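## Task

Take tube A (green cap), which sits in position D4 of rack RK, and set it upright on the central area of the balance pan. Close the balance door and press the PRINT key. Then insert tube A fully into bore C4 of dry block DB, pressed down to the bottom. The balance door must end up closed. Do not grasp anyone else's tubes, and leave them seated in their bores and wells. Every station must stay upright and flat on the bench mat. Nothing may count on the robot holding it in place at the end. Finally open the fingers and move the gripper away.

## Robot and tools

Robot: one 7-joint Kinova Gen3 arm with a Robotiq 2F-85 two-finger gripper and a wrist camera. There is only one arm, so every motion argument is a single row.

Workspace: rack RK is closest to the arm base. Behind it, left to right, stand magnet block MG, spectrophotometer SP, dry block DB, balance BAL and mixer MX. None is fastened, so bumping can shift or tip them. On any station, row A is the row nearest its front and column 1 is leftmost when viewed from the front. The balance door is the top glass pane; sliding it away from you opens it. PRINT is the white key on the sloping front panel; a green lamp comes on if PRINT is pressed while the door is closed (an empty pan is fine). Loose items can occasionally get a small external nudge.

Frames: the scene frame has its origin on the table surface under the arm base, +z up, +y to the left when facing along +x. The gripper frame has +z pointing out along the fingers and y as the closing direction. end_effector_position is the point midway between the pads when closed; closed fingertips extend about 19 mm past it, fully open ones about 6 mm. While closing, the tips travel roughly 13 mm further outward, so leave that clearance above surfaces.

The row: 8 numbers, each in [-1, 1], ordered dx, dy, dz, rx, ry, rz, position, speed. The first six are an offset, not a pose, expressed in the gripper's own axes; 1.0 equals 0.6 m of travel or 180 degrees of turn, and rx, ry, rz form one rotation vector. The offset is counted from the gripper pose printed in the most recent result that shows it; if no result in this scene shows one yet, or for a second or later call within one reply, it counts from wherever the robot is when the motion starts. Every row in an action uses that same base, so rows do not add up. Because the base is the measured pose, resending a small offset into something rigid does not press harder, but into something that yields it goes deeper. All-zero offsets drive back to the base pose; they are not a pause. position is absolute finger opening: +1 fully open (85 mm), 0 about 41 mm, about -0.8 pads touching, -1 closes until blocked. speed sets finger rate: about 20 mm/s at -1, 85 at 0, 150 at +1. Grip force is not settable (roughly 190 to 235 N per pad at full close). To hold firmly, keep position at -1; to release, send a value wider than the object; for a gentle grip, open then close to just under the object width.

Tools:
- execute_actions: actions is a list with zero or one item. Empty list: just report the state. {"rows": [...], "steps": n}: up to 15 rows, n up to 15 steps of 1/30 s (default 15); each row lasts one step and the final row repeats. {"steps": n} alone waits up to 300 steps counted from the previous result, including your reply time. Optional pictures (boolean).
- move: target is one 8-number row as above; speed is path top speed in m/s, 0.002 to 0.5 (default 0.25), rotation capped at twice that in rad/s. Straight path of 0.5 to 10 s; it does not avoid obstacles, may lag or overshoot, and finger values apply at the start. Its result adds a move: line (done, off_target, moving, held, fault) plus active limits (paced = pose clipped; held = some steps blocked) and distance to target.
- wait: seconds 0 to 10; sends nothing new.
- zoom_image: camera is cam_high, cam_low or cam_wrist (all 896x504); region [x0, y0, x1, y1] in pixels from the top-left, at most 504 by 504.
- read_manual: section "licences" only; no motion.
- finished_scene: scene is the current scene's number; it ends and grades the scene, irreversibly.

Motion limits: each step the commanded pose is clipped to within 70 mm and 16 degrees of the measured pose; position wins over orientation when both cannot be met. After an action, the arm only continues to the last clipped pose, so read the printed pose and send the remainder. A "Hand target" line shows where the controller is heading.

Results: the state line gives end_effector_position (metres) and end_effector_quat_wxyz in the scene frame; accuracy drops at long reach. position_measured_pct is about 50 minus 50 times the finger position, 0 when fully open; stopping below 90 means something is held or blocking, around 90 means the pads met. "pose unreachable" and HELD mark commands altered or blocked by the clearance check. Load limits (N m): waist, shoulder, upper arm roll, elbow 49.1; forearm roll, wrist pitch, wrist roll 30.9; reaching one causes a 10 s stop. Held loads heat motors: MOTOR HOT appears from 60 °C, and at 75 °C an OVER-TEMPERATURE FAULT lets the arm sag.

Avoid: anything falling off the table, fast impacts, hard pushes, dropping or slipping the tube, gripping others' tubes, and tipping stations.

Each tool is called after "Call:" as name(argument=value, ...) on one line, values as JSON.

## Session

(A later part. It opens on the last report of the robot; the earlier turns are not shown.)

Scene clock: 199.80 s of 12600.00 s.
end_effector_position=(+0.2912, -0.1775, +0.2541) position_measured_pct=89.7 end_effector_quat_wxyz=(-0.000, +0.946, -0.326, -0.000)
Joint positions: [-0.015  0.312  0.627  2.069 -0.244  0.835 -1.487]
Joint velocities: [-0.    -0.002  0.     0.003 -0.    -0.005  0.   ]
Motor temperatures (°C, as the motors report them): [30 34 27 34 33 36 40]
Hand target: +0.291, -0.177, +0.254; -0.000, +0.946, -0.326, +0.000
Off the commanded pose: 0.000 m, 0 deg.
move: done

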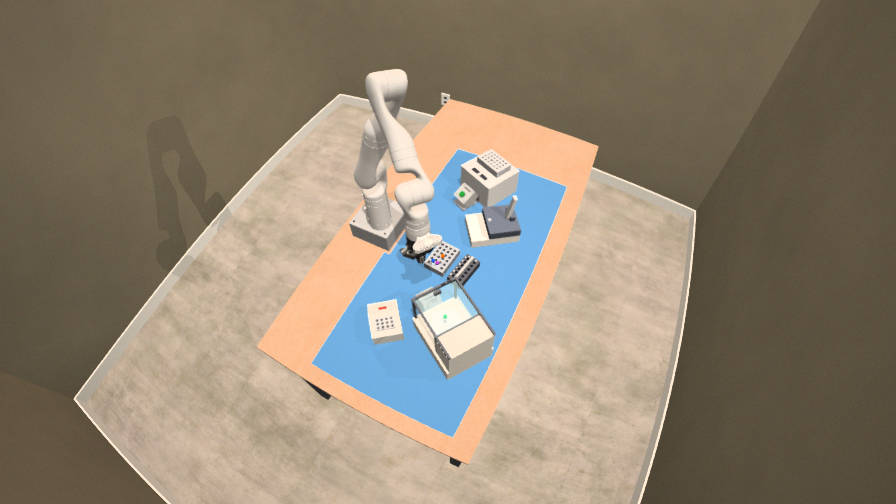

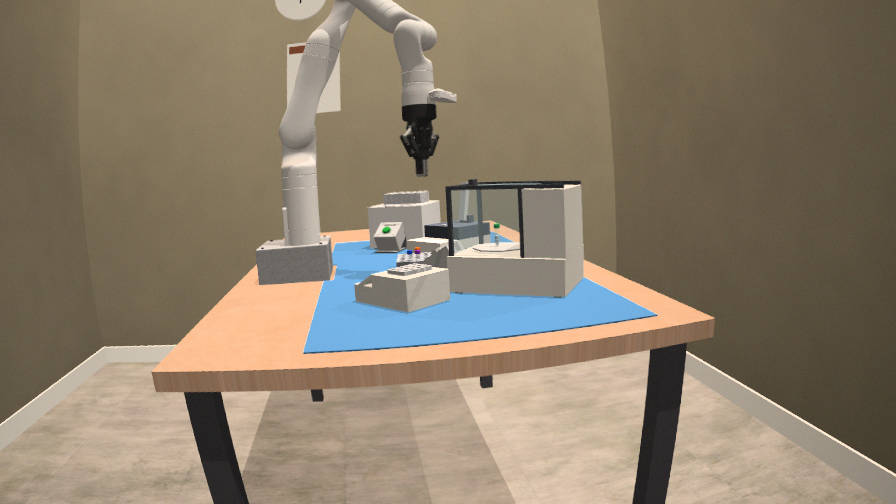

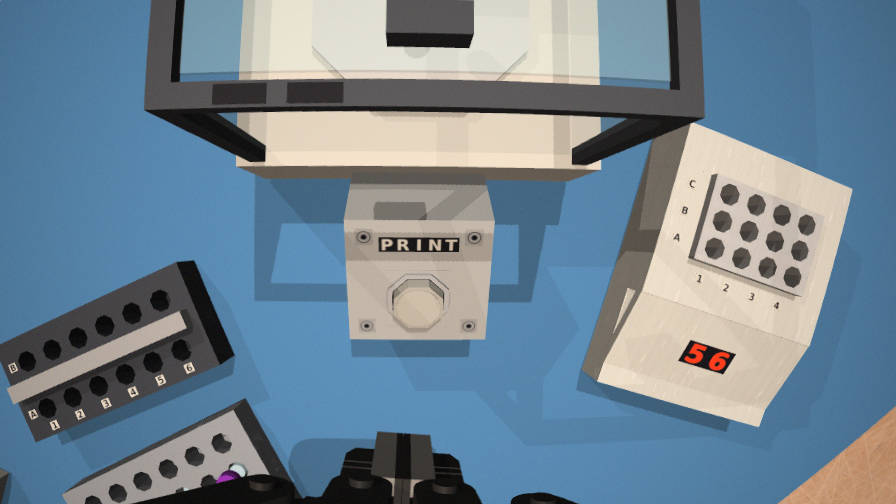

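Call:
move(target=[0.012,0.006,0.22,0,0.083,0,-0.8,0.5], speed=0.15)

Call:
move(target=[0,0,0.04,0,0,0,-0.8,0.5], speed=0.03)

Scene clock: 209.77 s of 12600.00 s.
end_effector_position=(+0.2954, -0.1843, +0.1224) position_measured_pct=89.7 end_effector_quat_wxyz=(+0.042, +0.938, -0.321, +0.123)
Joint positions: [ 0.444  0.546 -0.004  2.436 -0.592 -0.11  -1.2  ]
Joint velocities: [ 0.049  0.003 -0.028  0.007  0.014 -0.017 -0.006]
Motor temperatures (°C, as the motors report them): [30 34 27 34 33 36 40]
Hand target: +0.295, -0.185, +0.122; +0.042, +0.938, -0.323, +0.123
Off the commanded pose: 0.001 m, 0 deg.
move: done

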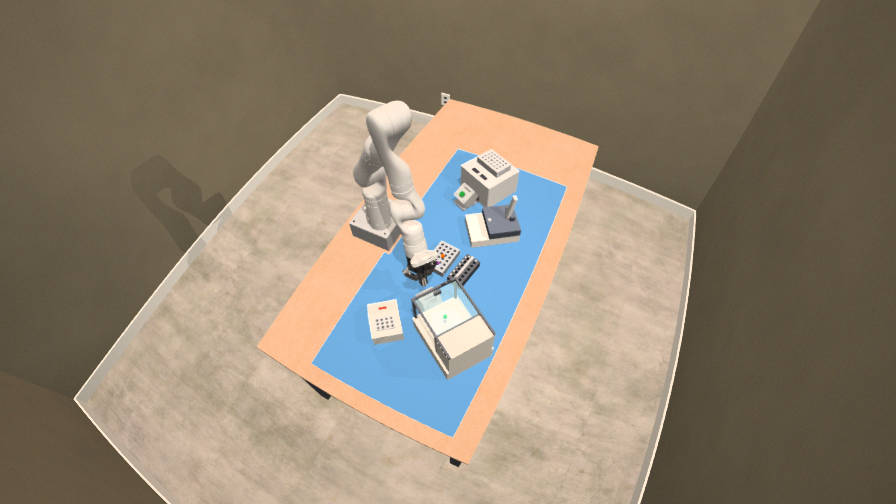

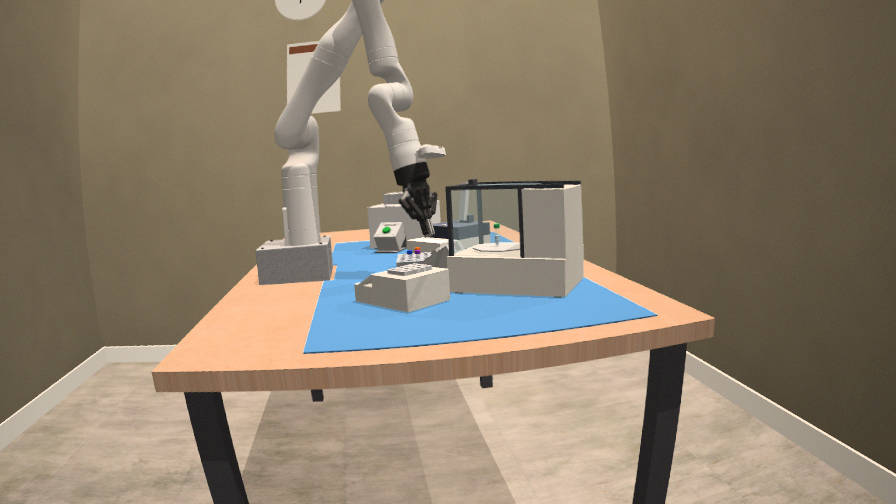

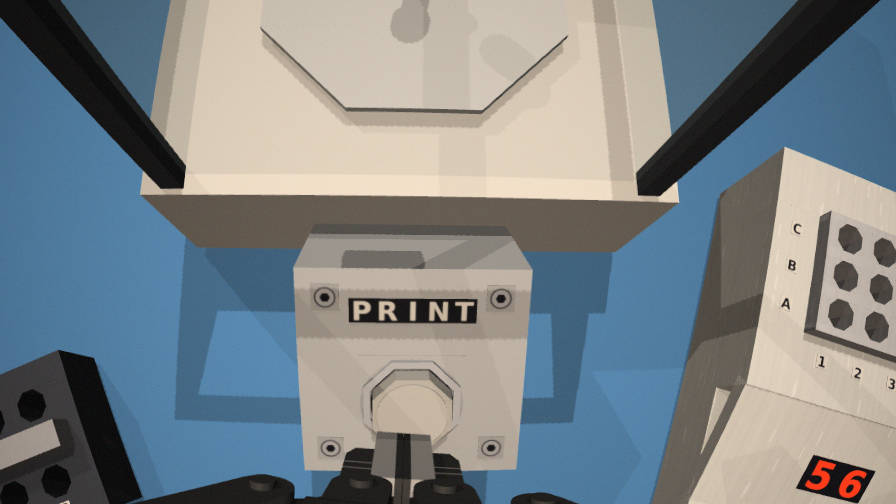

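Scene clock: 210.87 s of 12600.00 s.
end_effector_position=(+0.3005, -0.1881, +0.0995) position_measured_pct=89.7 end_effector_quat_wxyz=(+0.043, +0.938, -0.321, +0.123)
Joint positions: [ 0.504  0.631 -0.078  2.424 -0.566 -0.194 -1.219]
Joint velocities: [ 0.006  0.008 -0.002  0.     0.002 -0.004 -0.002]
Motor temperatures (°C, as the motors report them): [30 34 27 34 33 36 40]
Hand target: +0.300, -0.188, +0.099; +0.043, +0.938, -0.321, +0.123
Off the commanded pose: 0.000 m, 0 deg.
move: done

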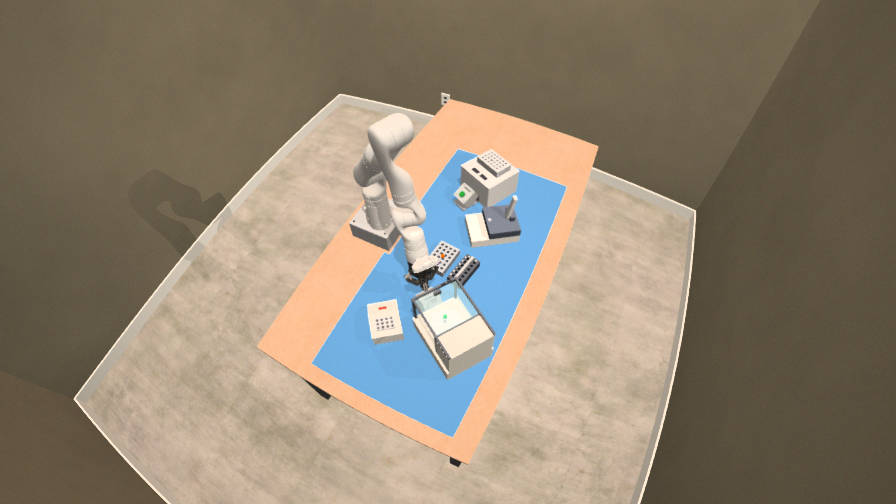

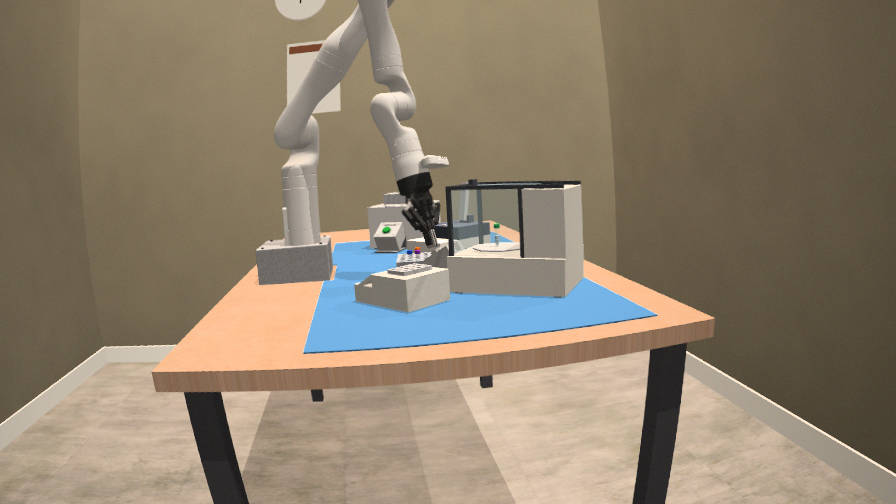

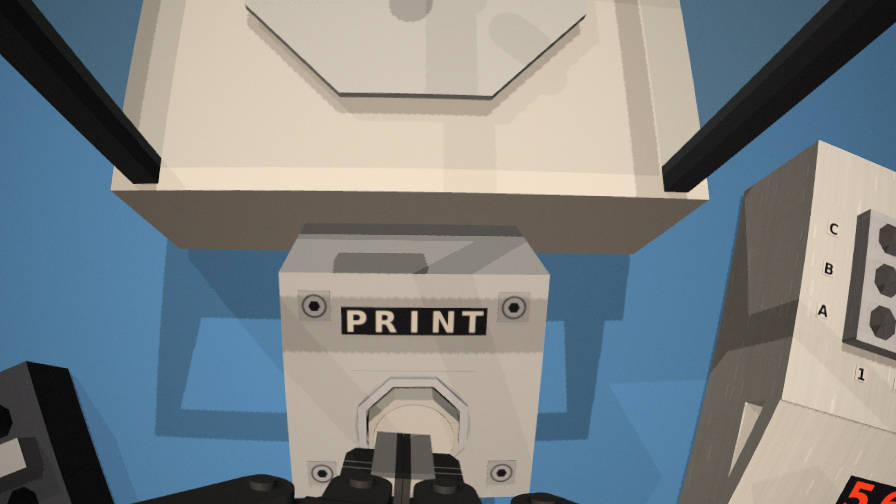

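Call:
move(target=[0,0.003,0.015,0,0,0,-0.8,0.5], speed=0.015)

Call:
move(target=[0,0,0.008,0,0,0,-0.8,0.5], speed=0.01)

Call:
move(target=[0,0,0.007,0,0,0,-0.8,0.5], speed=0.01)

Scene clock: 219.03 s of 12600.00 s.
end_effector_position=(+0.3017, -0.1908, +0.0915) position_measured_pct=89.7 end_effector_quat_wxyz=(+0.042, +0.938, -0.320, +0.124)
Joint positions: [ 0.528  0.661 -0.1    2.419 -0.552 -0.223 -1.224]
Joint velocities: [ 0.005  0.005 -0.004 -0.002  0.002 -0.005 -0.001]
Motor temperatures (°C, as the motors report them): [30 34 27 34 33 36 40]
Hand target: +0.301, -0.191, +0.091; +0.043, +0.938, -0.321, +0.123
Off the commanded pose: 0.001 m, 0 deg.
move: done

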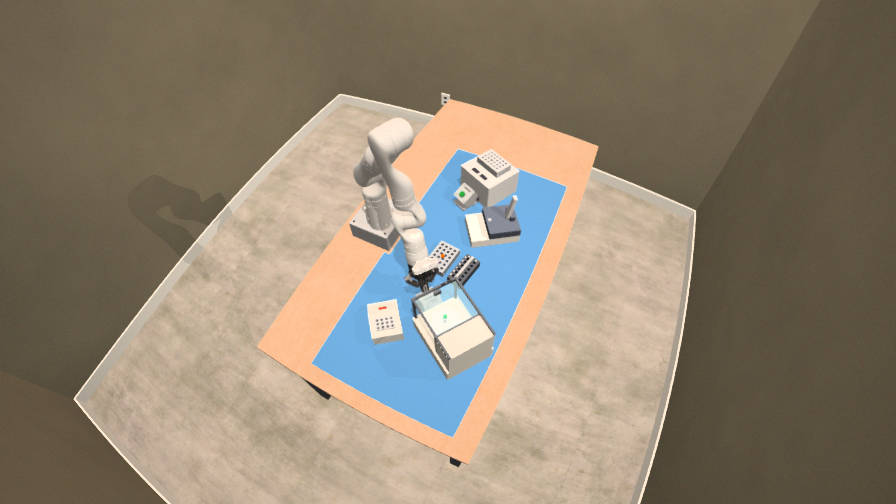

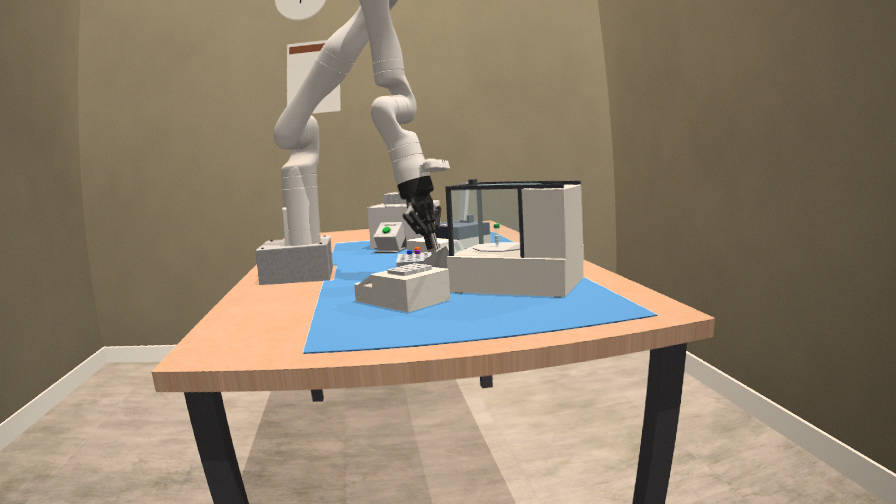

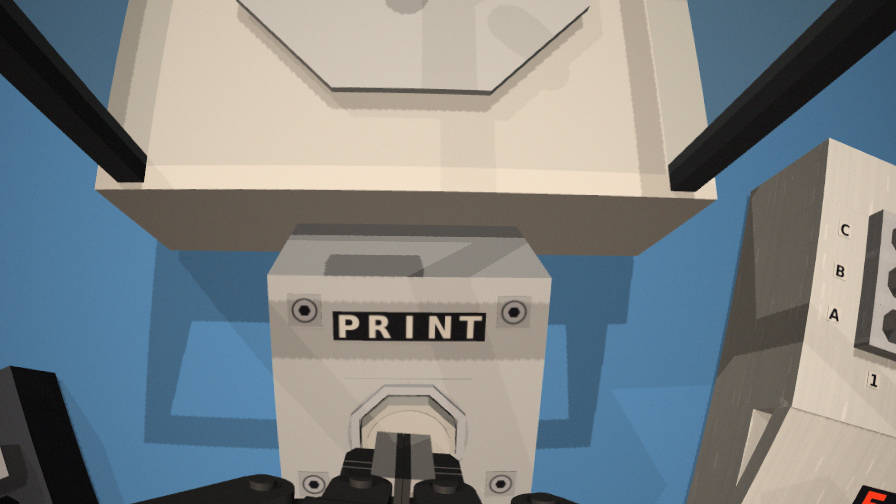

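Scene clock: 219.73 s of 12600.00 s.
end_effector_position=(+0.3033, -0.1918, +0.0879) position_measured_pct=89.7 end_effector_quat_wxyz=(+0.043, +0.938, -0.320, +0.125)
Joint positions: [ 0.535  0.675 -0.11   2.416 -0.547 -0.238 -1.227]
Joint velocities: [ 0.002  0.003 -0.003 -0.001  0.003 -0.003 -0.   ]
Motor temperatures (°C, as the motors report them): [30 34 27 34 33 36 40]
Hand target: +0.303, -0.192, +0.087; +0.042, +0.938, -0.320, +0.124
Off the commanded pose: 0.001 m, 0 deg.
move: done

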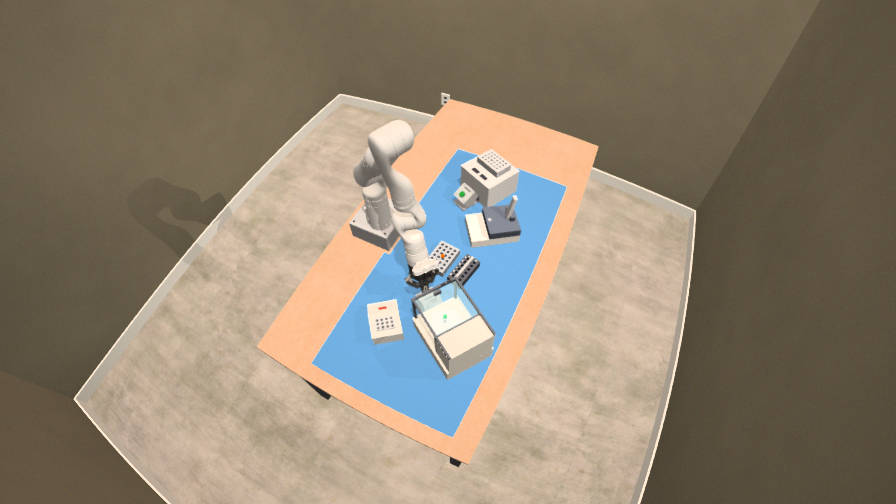

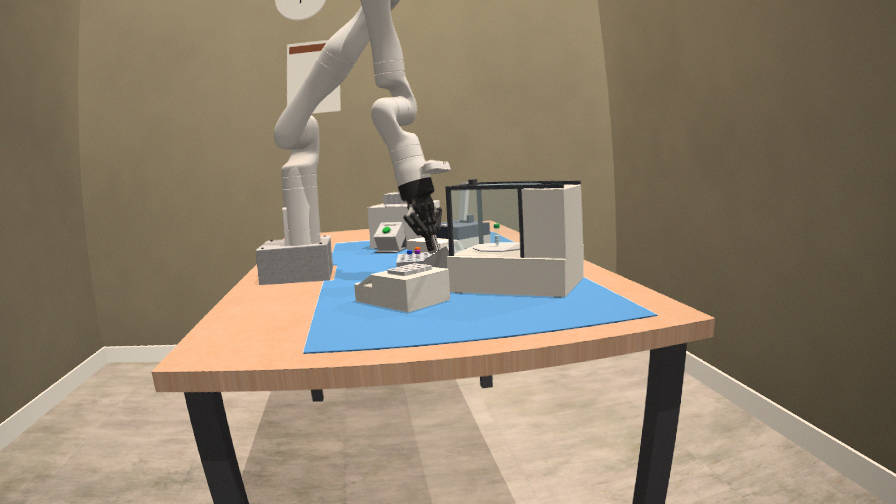

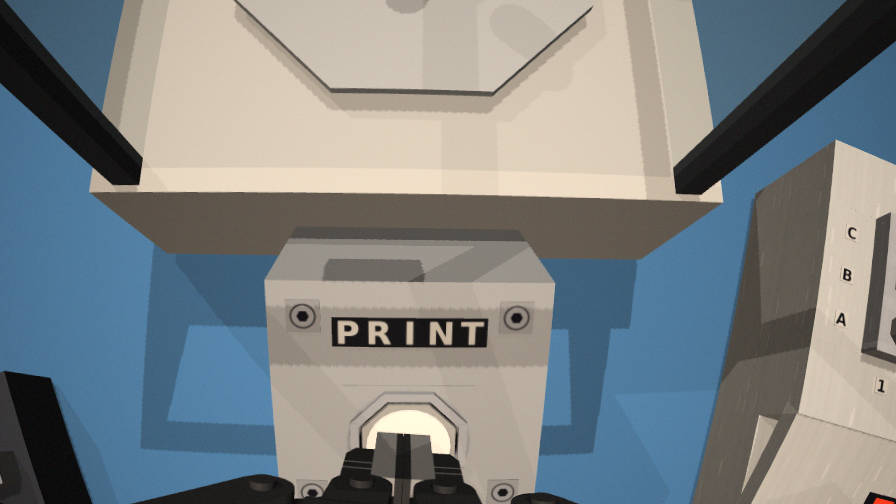

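Scene clock: 220.43 s of 12600.00 s.
end_effector_position=(+0.3035, -0.1919, +0.0869) position_measured_pct=89.7 end_effector_quat_wxyz=(+0.043, +0.938, -0.320, +0.126)
Joint positions: [ 0.542  0.68  -0.117  2.419 -0.543 -0.249 -1.23 ]
Joint velocities: [ 0.002  0.    -0.003  0.002  0.002 -0.003 -0.   ]
Motor temperatures (°C, as the motors report them): [30 34 27 34 33 36 40]
Hand target: +0.304, -0.192, +0.084; +0.043, +0.938, -0.320, +0.125
Off the commanded pose: 0.003 m, 0 deg.
move: done

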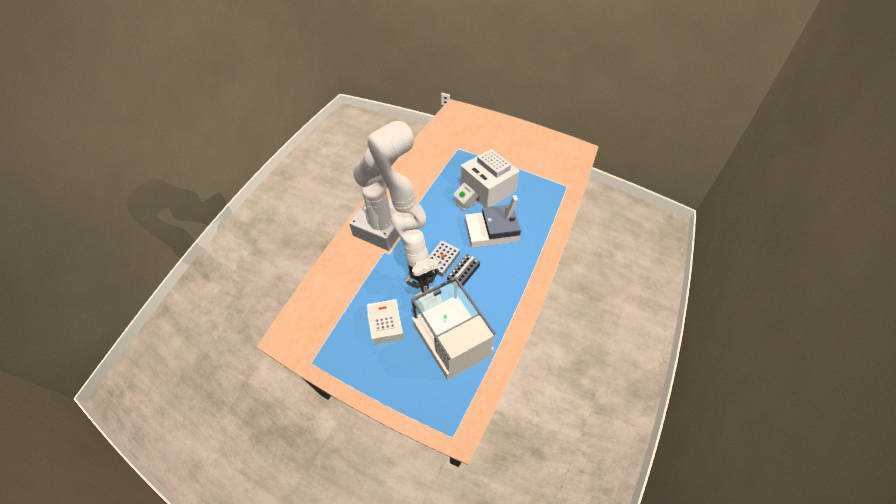

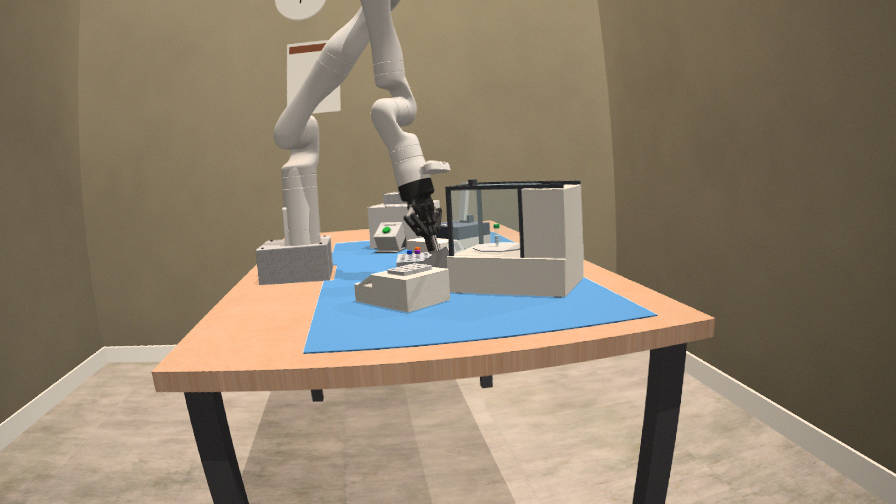

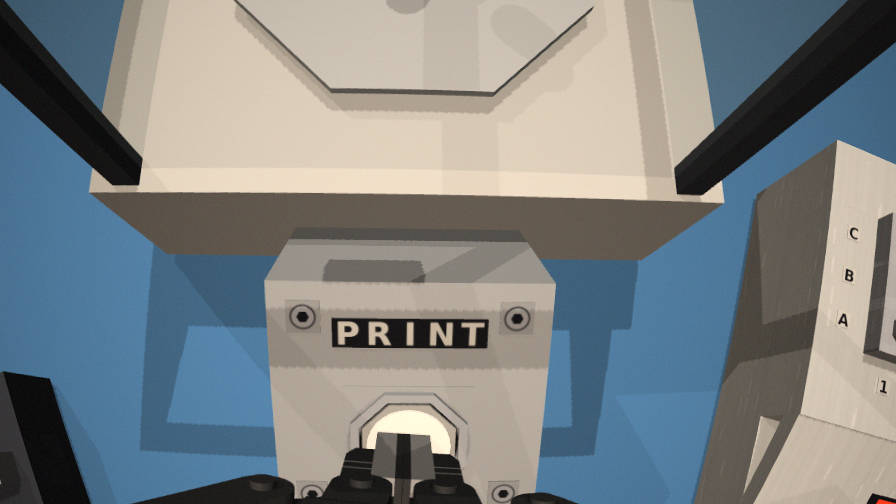

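Call:
move(target=[0,0,-0.06,0,0,0,-0.8,0.5], speed=0.08)

Call:
move(target=[-0.06,0,-0.22,0,-0.083,0,-0.8,0.5], speed=0.2)

Scene clock: 224.63 s of 12600.00 s.
end_effector_position=(+0.2956, -0.1862, +0.1211) position_measured_pct=89.7 end_effector_quat_wxyz=(+0.043, +0.938, -0.320, +0.126)
Joint positions: [ 0.467  0.551 -0.026  2.439 -0.586 -0.129 -1.198]
Joint velocities: [-0.013 -0.009  0.009 -0.001 -0.004  0.007  0.002]
Motor temperatures (°C, as the motors report them): [30 34 27 34 33 36 40]
Hand target: +0.296, -0.186, +0.121; +0.043, +0.938, -0.320, +0.127
Off the commanded pose: 0.001 m, 0 deg.
move: done

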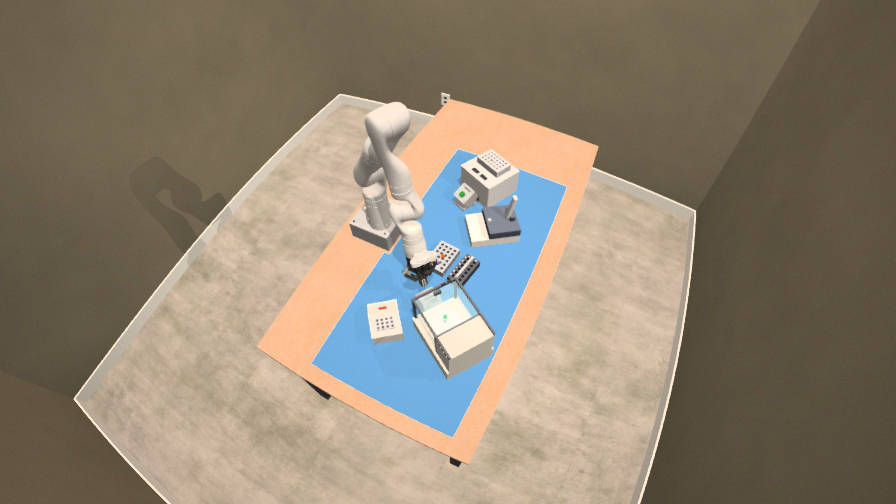

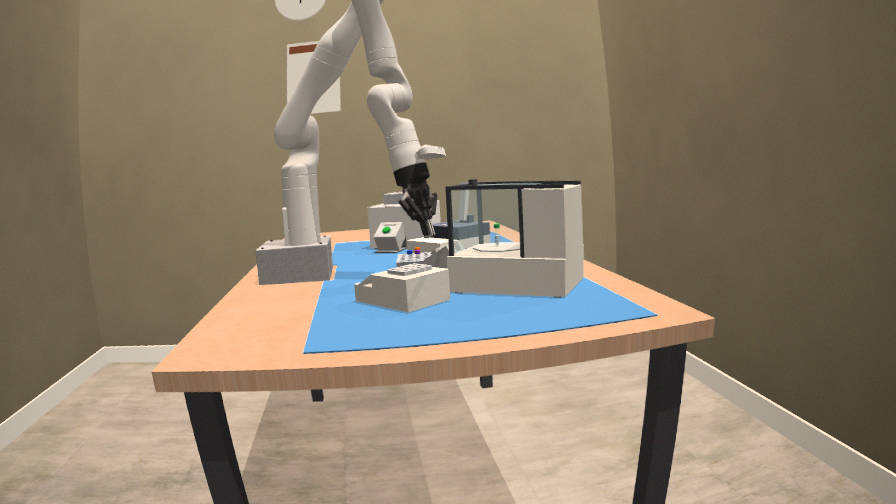

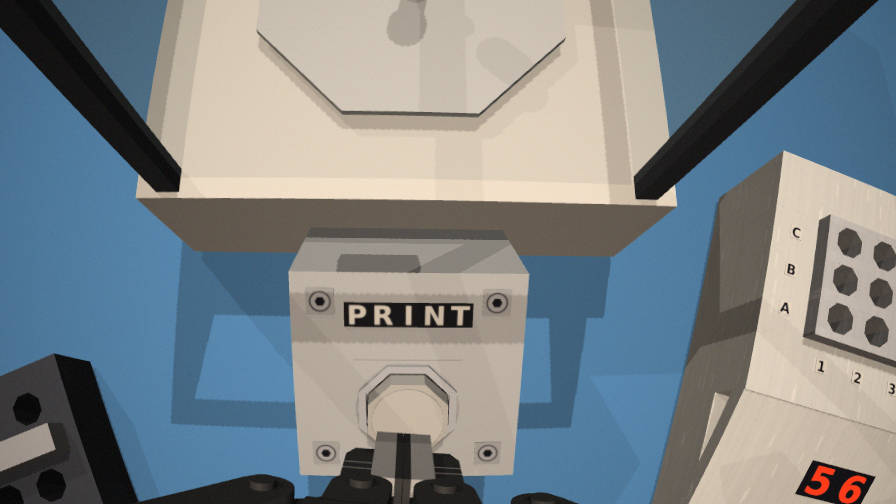

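Scene clock: 226.03 s of 12600.00 s.
end_effector_position=(+0.2400, -0.1438, +0.2387) position_measured_pct=89.7 end_effector_quat_wxyz=(+0.000, +0.946, -0.324, +0.003)
Joint positions: [ 0.067  0.185  0.452  2.269 -0.124  0.705 -1.632]
Joint velocities: [-0.014  0.003 -0.007 -0.005  0.009  0.004 -0.017]
Motor temperatures (°C, as the motors report them): [30 34 27 34 33 36 40]
Hand target: +0.240, -0.143, +0.239; +0.001, +0.946, -0.323, +0.003
Off the commanded pose: 0.001 m, 0 deg.
move: done

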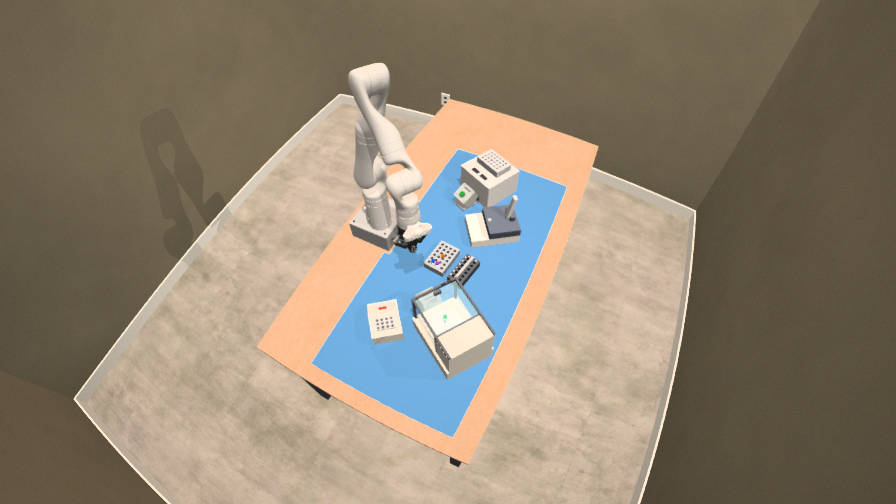

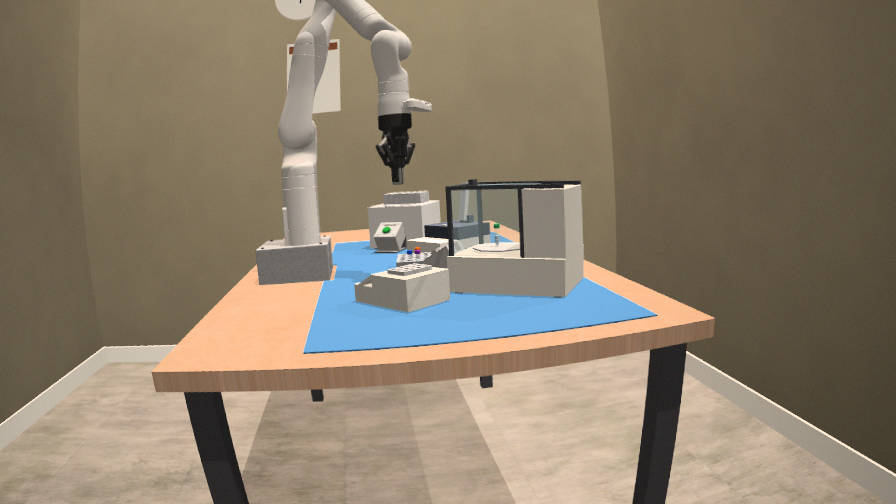

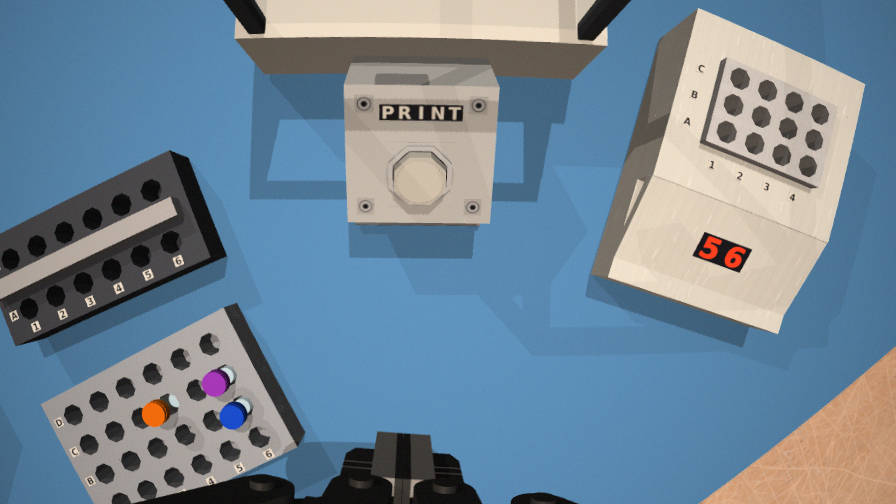

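Call:
zoom_image(camera="cam_high", region=[390,260,510,340])

Call:
zoom_image(camera="cam_wrist", region=[230,0,620,130])

Region (390, 260, 510, 340) of cam_high's 896x504 image, scaled by 4.200, with more detail than that image has.

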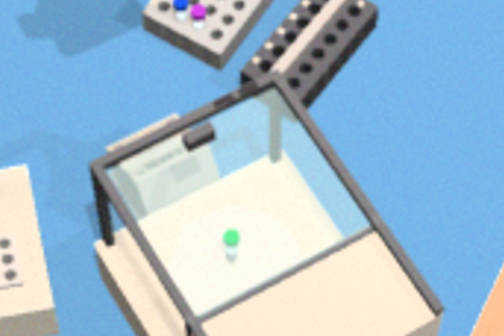

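Region (230, 0, 620, 130) of cam_wrist's 896x504 image, scaled by 1.292.

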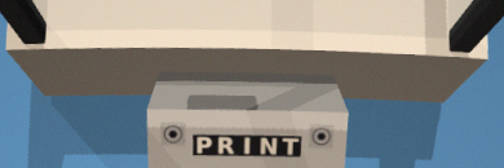

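Call:
move(target=[0.16,0,-0.13,0,0,0,0.1,0.5], speed=0.25)

Scene clock: 239.30 s of 12600.00 s.
end_effector_position=(+0.3157, -0.2018, +0.3177) position_measured_pct=45.2 end_effector_quat_wxyz=(+0.000, +0.946, -0.324, +0.004)
Joint positions: [ 0.126  0.255  0.48   1.859 -0.135  1.055 -1.579]
Joint velocities: [ 0.005  0.01   0.002 -0.006 -0.002  0.007  0.004]
Motor temperatures (°C, as the motors report them): [30 33 27 34 33 36 40]
Hand target: +0.316, -0.202, +0.318; +0.000, +0.946, -0.324, +0.003
Off the commanded pose: 0.001 m, 0 deg.
move: done

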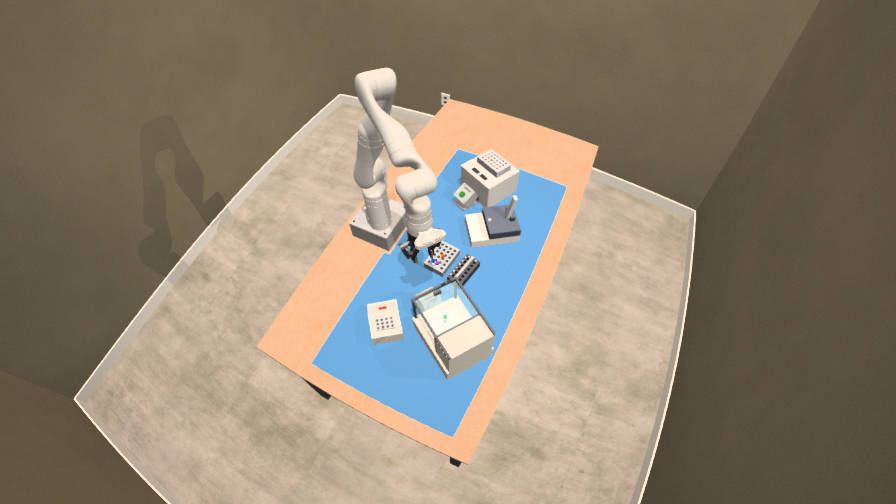

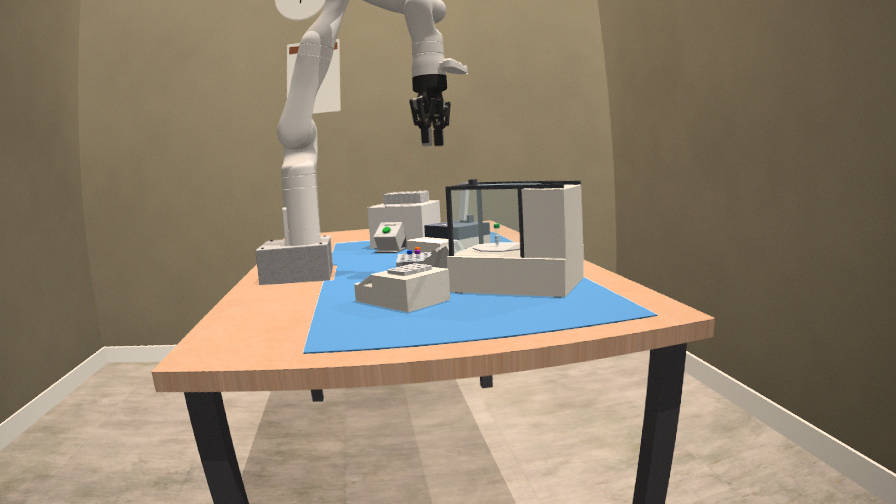

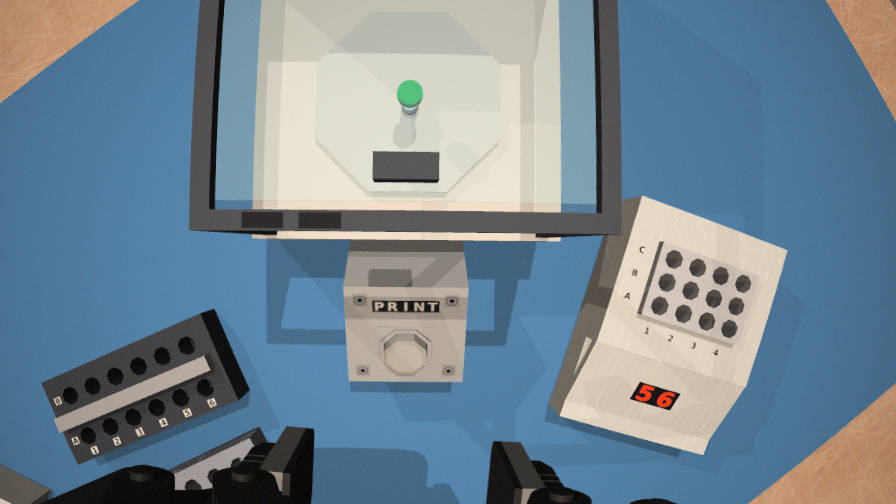

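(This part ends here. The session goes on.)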